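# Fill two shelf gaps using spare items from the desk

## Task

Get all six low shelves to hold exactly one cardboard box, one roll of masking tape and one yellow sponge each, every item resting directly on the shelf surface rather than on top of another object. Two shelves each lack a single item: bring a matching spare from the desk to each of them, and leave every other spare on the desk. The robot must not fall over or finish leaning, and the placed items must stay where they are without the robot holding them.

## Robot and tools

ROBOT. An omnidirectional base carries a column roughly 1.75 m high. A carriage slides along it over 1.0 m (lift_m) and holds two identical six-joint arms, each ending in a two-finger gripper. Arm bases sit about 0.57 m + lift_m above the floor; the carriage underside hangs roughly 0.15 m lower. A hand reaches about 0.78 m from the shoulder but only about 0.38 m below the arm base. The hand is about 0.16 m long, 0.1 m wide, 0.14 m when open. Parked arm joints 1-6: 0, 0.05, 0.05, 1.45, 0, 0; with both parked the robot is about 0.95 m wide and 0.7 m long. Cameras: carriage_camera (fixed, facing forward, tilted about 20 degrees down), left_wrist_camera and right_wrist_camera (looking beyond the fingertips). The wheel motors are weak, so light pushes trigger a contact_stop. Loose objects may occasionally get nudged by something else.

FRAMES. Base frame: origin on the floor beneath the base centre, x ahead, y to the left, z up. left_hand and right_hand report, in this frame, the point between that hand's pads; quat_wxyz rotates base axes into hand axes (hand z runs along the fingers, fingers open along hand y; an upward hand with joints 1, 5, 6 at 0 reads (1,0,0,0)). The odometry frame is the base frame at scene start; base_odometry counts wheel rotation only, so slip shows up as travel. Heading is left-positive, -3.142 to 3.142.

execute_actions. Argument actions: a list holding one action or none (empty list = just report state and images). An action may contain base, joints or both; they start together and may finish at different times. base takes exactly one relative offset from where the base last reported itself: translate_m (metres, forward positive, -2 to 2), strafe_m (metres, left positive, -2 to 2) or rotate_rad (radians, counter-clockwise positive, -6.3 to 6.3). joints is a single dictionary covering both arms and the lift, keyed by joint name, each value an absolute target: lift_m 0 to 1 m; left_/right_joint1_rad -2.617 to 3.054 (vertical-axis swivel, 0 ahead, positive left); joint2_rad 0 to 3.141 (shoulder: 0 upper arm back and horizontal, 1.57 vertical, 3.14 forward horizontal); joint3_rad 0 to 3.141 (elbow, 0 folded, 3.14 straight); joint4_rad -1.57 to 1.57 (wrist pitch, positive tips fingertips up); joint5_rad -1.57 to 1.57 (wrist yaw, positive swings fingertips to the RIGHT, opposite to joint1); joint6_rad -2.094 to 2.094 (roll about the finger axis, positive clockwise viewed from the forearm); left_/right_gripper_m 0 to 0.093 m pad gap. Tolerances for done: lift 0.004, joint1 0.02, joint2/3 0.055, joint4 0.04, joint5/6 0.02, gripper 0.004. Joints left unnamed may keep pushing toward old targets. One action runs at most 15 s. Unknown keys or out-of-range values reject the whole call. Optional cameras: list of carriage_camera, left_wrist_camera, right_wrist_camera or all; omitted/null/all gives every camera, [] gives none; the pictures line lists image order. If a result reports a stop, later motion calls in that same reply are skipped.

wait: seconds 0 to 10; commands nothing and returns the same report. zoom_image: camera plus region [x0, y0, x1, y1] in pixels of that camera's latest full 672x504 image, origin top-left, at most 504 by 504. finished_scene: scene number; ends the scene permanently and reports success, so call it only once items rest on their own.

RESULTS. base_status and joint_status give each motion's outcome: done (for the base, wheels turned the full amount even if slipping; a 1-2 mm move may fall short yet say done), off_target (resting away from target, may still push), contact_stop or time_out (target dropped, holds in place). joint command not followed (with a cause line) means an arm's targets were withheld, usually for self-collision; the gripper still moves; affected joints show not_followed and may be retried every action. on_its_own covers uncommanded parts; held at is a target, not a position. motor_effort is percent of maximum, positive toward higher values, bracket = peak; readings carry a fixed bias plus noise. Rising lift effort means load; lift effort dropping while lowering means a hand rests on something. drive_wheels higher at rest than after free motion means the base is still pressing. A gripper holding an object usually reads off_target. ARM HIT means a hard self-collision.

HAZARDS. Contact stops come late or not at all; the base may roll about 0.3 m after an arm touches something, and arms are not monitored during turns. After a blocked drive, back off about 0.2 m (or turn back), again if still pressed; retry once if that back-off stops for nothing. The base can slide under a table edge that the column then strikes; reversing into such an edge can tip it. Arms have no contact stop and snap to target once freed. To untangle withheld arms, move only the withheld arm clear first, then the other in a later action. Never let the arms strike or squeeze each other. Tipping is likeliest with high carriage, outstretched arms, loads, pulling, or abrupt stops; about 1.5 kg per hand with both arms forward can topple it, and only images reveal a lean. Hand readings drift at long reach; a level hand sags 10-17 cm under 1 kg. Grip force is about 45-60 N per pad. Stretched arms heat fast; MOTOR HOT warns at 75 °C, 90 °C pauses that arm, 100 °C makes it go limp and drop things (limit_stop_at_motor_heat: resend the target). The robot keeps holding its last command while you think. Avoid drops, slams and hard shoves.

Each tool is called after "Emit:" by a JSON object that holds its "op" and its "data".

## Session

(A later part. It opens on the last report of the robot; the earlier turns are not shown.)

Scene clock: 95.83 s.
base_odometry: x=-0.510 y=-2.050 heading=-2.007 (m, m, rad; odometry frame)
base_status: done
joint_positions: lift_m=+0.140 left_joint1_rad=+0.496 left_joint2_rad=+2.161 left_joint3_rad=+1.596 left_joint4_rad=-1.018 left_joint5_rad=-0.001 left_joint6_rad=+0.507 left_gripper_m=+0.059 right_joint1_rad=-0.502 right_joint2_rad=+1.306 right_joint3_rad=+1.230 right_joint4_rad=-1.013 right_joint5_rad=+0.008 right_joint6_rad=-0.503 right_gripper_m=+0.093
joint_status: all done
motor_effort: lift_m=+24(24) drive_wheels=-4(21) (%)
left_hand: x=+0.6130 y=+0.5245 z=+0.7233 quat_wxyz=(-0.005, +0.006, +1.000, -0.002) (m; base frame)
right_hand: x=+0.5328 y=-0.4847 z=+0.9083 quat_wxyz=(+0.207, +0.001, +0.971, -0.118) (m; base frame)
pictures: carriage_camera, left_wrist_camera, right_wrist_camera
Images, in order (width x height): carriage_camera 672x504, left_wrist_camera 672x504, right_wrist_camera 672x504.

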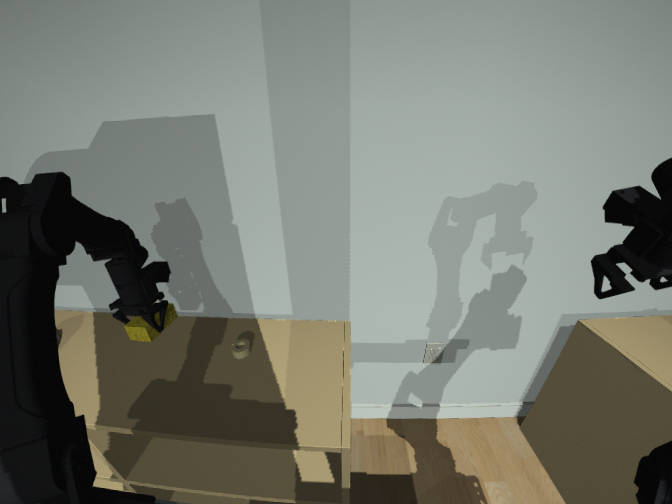

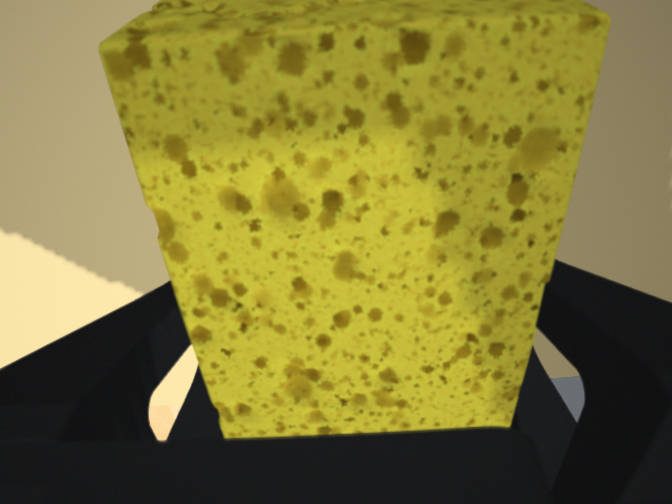

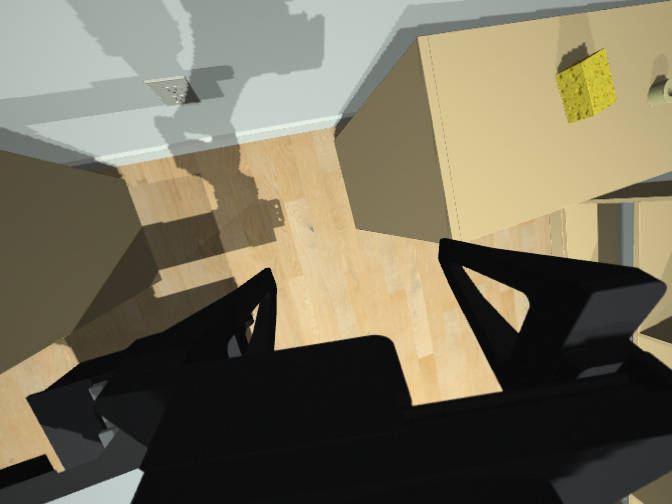

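Emit:
{"op": "execute_actions", "data": {"actions": [{"joints":{"lift_m":0.055}}], "cameras": []}}

Emit:
{"op": "execute_actions", "data": {"actions": [{"joints":{"lift_m":0.038}}], "cameras": []}}

Emit:
{"op": "execute_actions", "data": {"actions": [{"joints":{"left_gripper_m":0.093}}], "cameras": []}}

Emit:
{"op": "execute_actions", "data": {"actions": [{"joints":{"lift_m":0.14}}]}}

Scene clock: 103.10 s.
base_odometry: x=-0.510 y=-2.050 heading=-2.007 (m, m, rad; odometry frame)
base_status: not commanded
joint_positions: lift_m=+0.055 left_joint1_rad=+0.496 left_joint2_rad=+2.159 left_joint3_rad=+1.596 left_joint4_rad=-1.019 left_joint5_rad=-0.001 left_joint6_rad=+0.507 left_gripper_m=+0.059 right_joint1_rad=-0.502 right_joint2_rad=+1.306 right_joint3_rad=+1.220 right_joint4_rad=-1.012 right_joint5_rad=+0.008 right_joint6_rad=-0.503 right_gripper_m=+0.093
joint_status: all done
motor_effort: lift_m=+25(27) drive_wheels=-3(3) (%)
left_hand: x=+0.6130 y=+0.5245 z=+0.6391 quat_wxyz=(-0.005, +0.006, +1.000, -0.002) (m; base frame)
right_hand: x=+0.5315 y=-0.4839 z=+0.8198 quat_wxyz=(+0.203, +0.001, +0.972, -0.116) (m; base frame)
pictures: none
No camera images: the call's "cameras" was empty. Leave "cameras" out to get every camera's image.

Scene clock: 103.63 s.
base_odometry: x=-0.510 y=-2.050 heading=-2.007 (m, m, rad; odometry frame)
base_status: not commanded
joint_positions: lift_m=+0.038 left_joint1_rad=+0.496 left_joint2_rad=+2.146 left_joint3_rad=+1.600 left_joint4_rad=-1.023 left_joint5_rad=-0.001 left_joint6_rad=+0.507 left_gripper_m=+0.059 right_joint1_rad=-0.502 right_joint2_rad=+1.306 right_joint3_rad=+1.219 right_joint4_rad=-1.013 right_joint5_rad=+0.008 right_joint6_rad=-0.503 right_gripper_m=+0.093
joint_status: all done
motor_effort: lift_m=+24(25) drive_wheels=-2(3) (%)
left_hand: x=+0.6142 y=+0.5251 z=+0.6279 quat_wxyz=(+0.000, +0.006, +1.000, +0.001) (m; base frame)
right_hand: x=+0.5311 y=-0.4837 z=+0.8024 quat_wxyz=(+0.202, +0.001, +0.972, -0.115) (m; base frame)
pictures: none
No camera images: the call's "cameras" was empty. Leave "cameras" out to get every camera's image.

Scene clock: 104.23 s.
base_odometry: x=-0.510 y=-2.050 heading=-2.007 (m, m, rad; odometry frame)
base_status: not commanded
joint_positions: lift_m=+0.038 left_joint1_rad=+0.496 left_joint2_rad=+2.146 left_joint3_rad=+1.600 left_joint4_rad=-1.023 left_joint5_rad=-0.001 left_joint6_rad=+0.507 left_gripper_m=+0.093 right_joint1_rad=-0.502 right_joint2_rad=+1.306 right_joint3_rad=+1.219 right_joint4_rad=-1.013 right_joint5_rad=+0.008 right_joint6_rad=-0.503 right_gripper_m=+0.093
joint_status: all done
motor_effort: lift_m=+24(24) drive_wheels=-1(3) (%)
left_hand: x=+0.6142 y=+0.5251 z=+0.6279 quat_wxyz=(+0.000, +0.006, +1.000, +0.001) (m; base frame)
right_hand: x=+0.5311 y=-0.4837 z=+0.8024 quat_wxyz=(+0.202, +0.001, +0.972, -0.115) (m; base frame)
pictures: none
No camera images: the call's "cameras" was empty. Leave "cameras" out to get every camera's image.

Scene clock: 105.17 s.
base_odometry: x=-0.510 y=-2.050 heading=-2.007 (m, m, rad; odometry frame)
base_status: not commanded
joint_positions: lift_m=+0.140 left_joint1_rad=+0.496 left_joint2_rad=+2.148 left_joint3_rad=+1.600 left_joint4_rad=-1.022 left_joint5_rad=-0.001 left_joint6_rad=+0.507 left_gripper_m=+0.093 right_joint1_rad=-0.502 right_joint2_rad=+1.306 right_joint3_rad=+1.219 right_joint4_rad=-1.013 right_joint5_rad=+0.008 right_joint6_rad=-0.503 right_gripper_m=+0.093
joint_status: all done
motor_effort: lift_m=+24(33) drive_wheels=+0(2) (%)
left_hand: x=+0.6142 y=+0.5252 z=+0.7290 quat_wxyz=(+0.000, +0.006, +1.000, +0.001) (m; base frame)
right_hand: x=+0.5312 y=-0.4838 z=+0.9045 quat_wxyz=(+0.203, +0.001, +0.972, -0.116) (m; base frame)
pictures: carriage_camera, left_wrist_camera, right_wrist_camera
Images, in order (width x height): carriage_camera 672x504, left_wrist_camera 672x504, right_wrist_camera 672x504.

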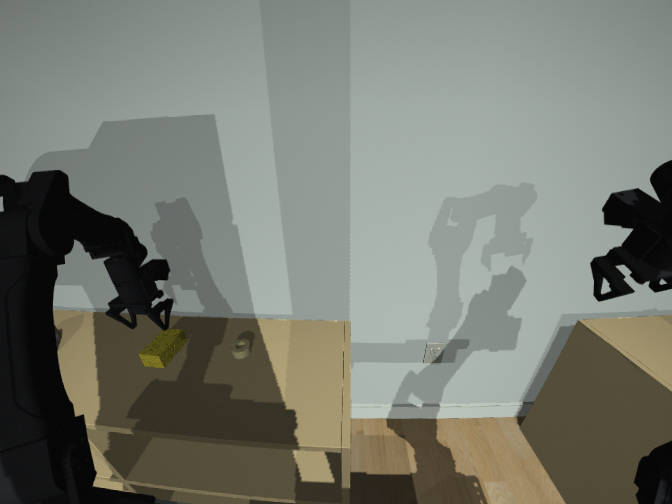

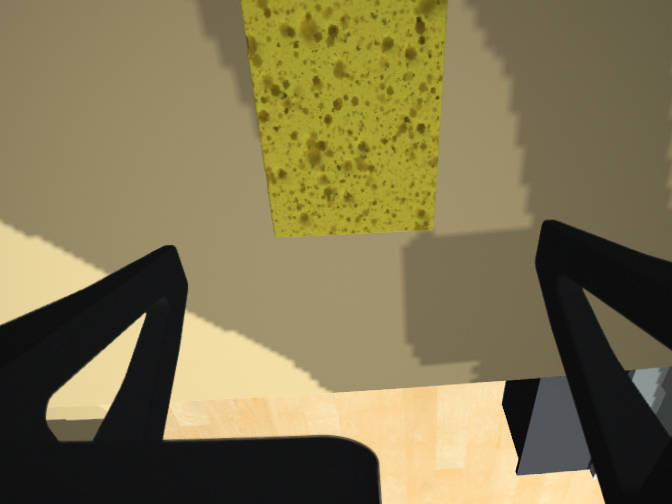

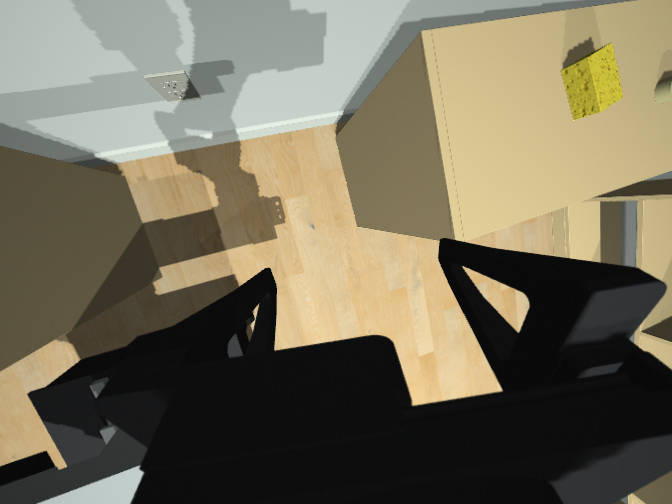

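Emit:
{"op": "finished_scene", "data": {"scene": 2}}

The scene is finished: the task was done.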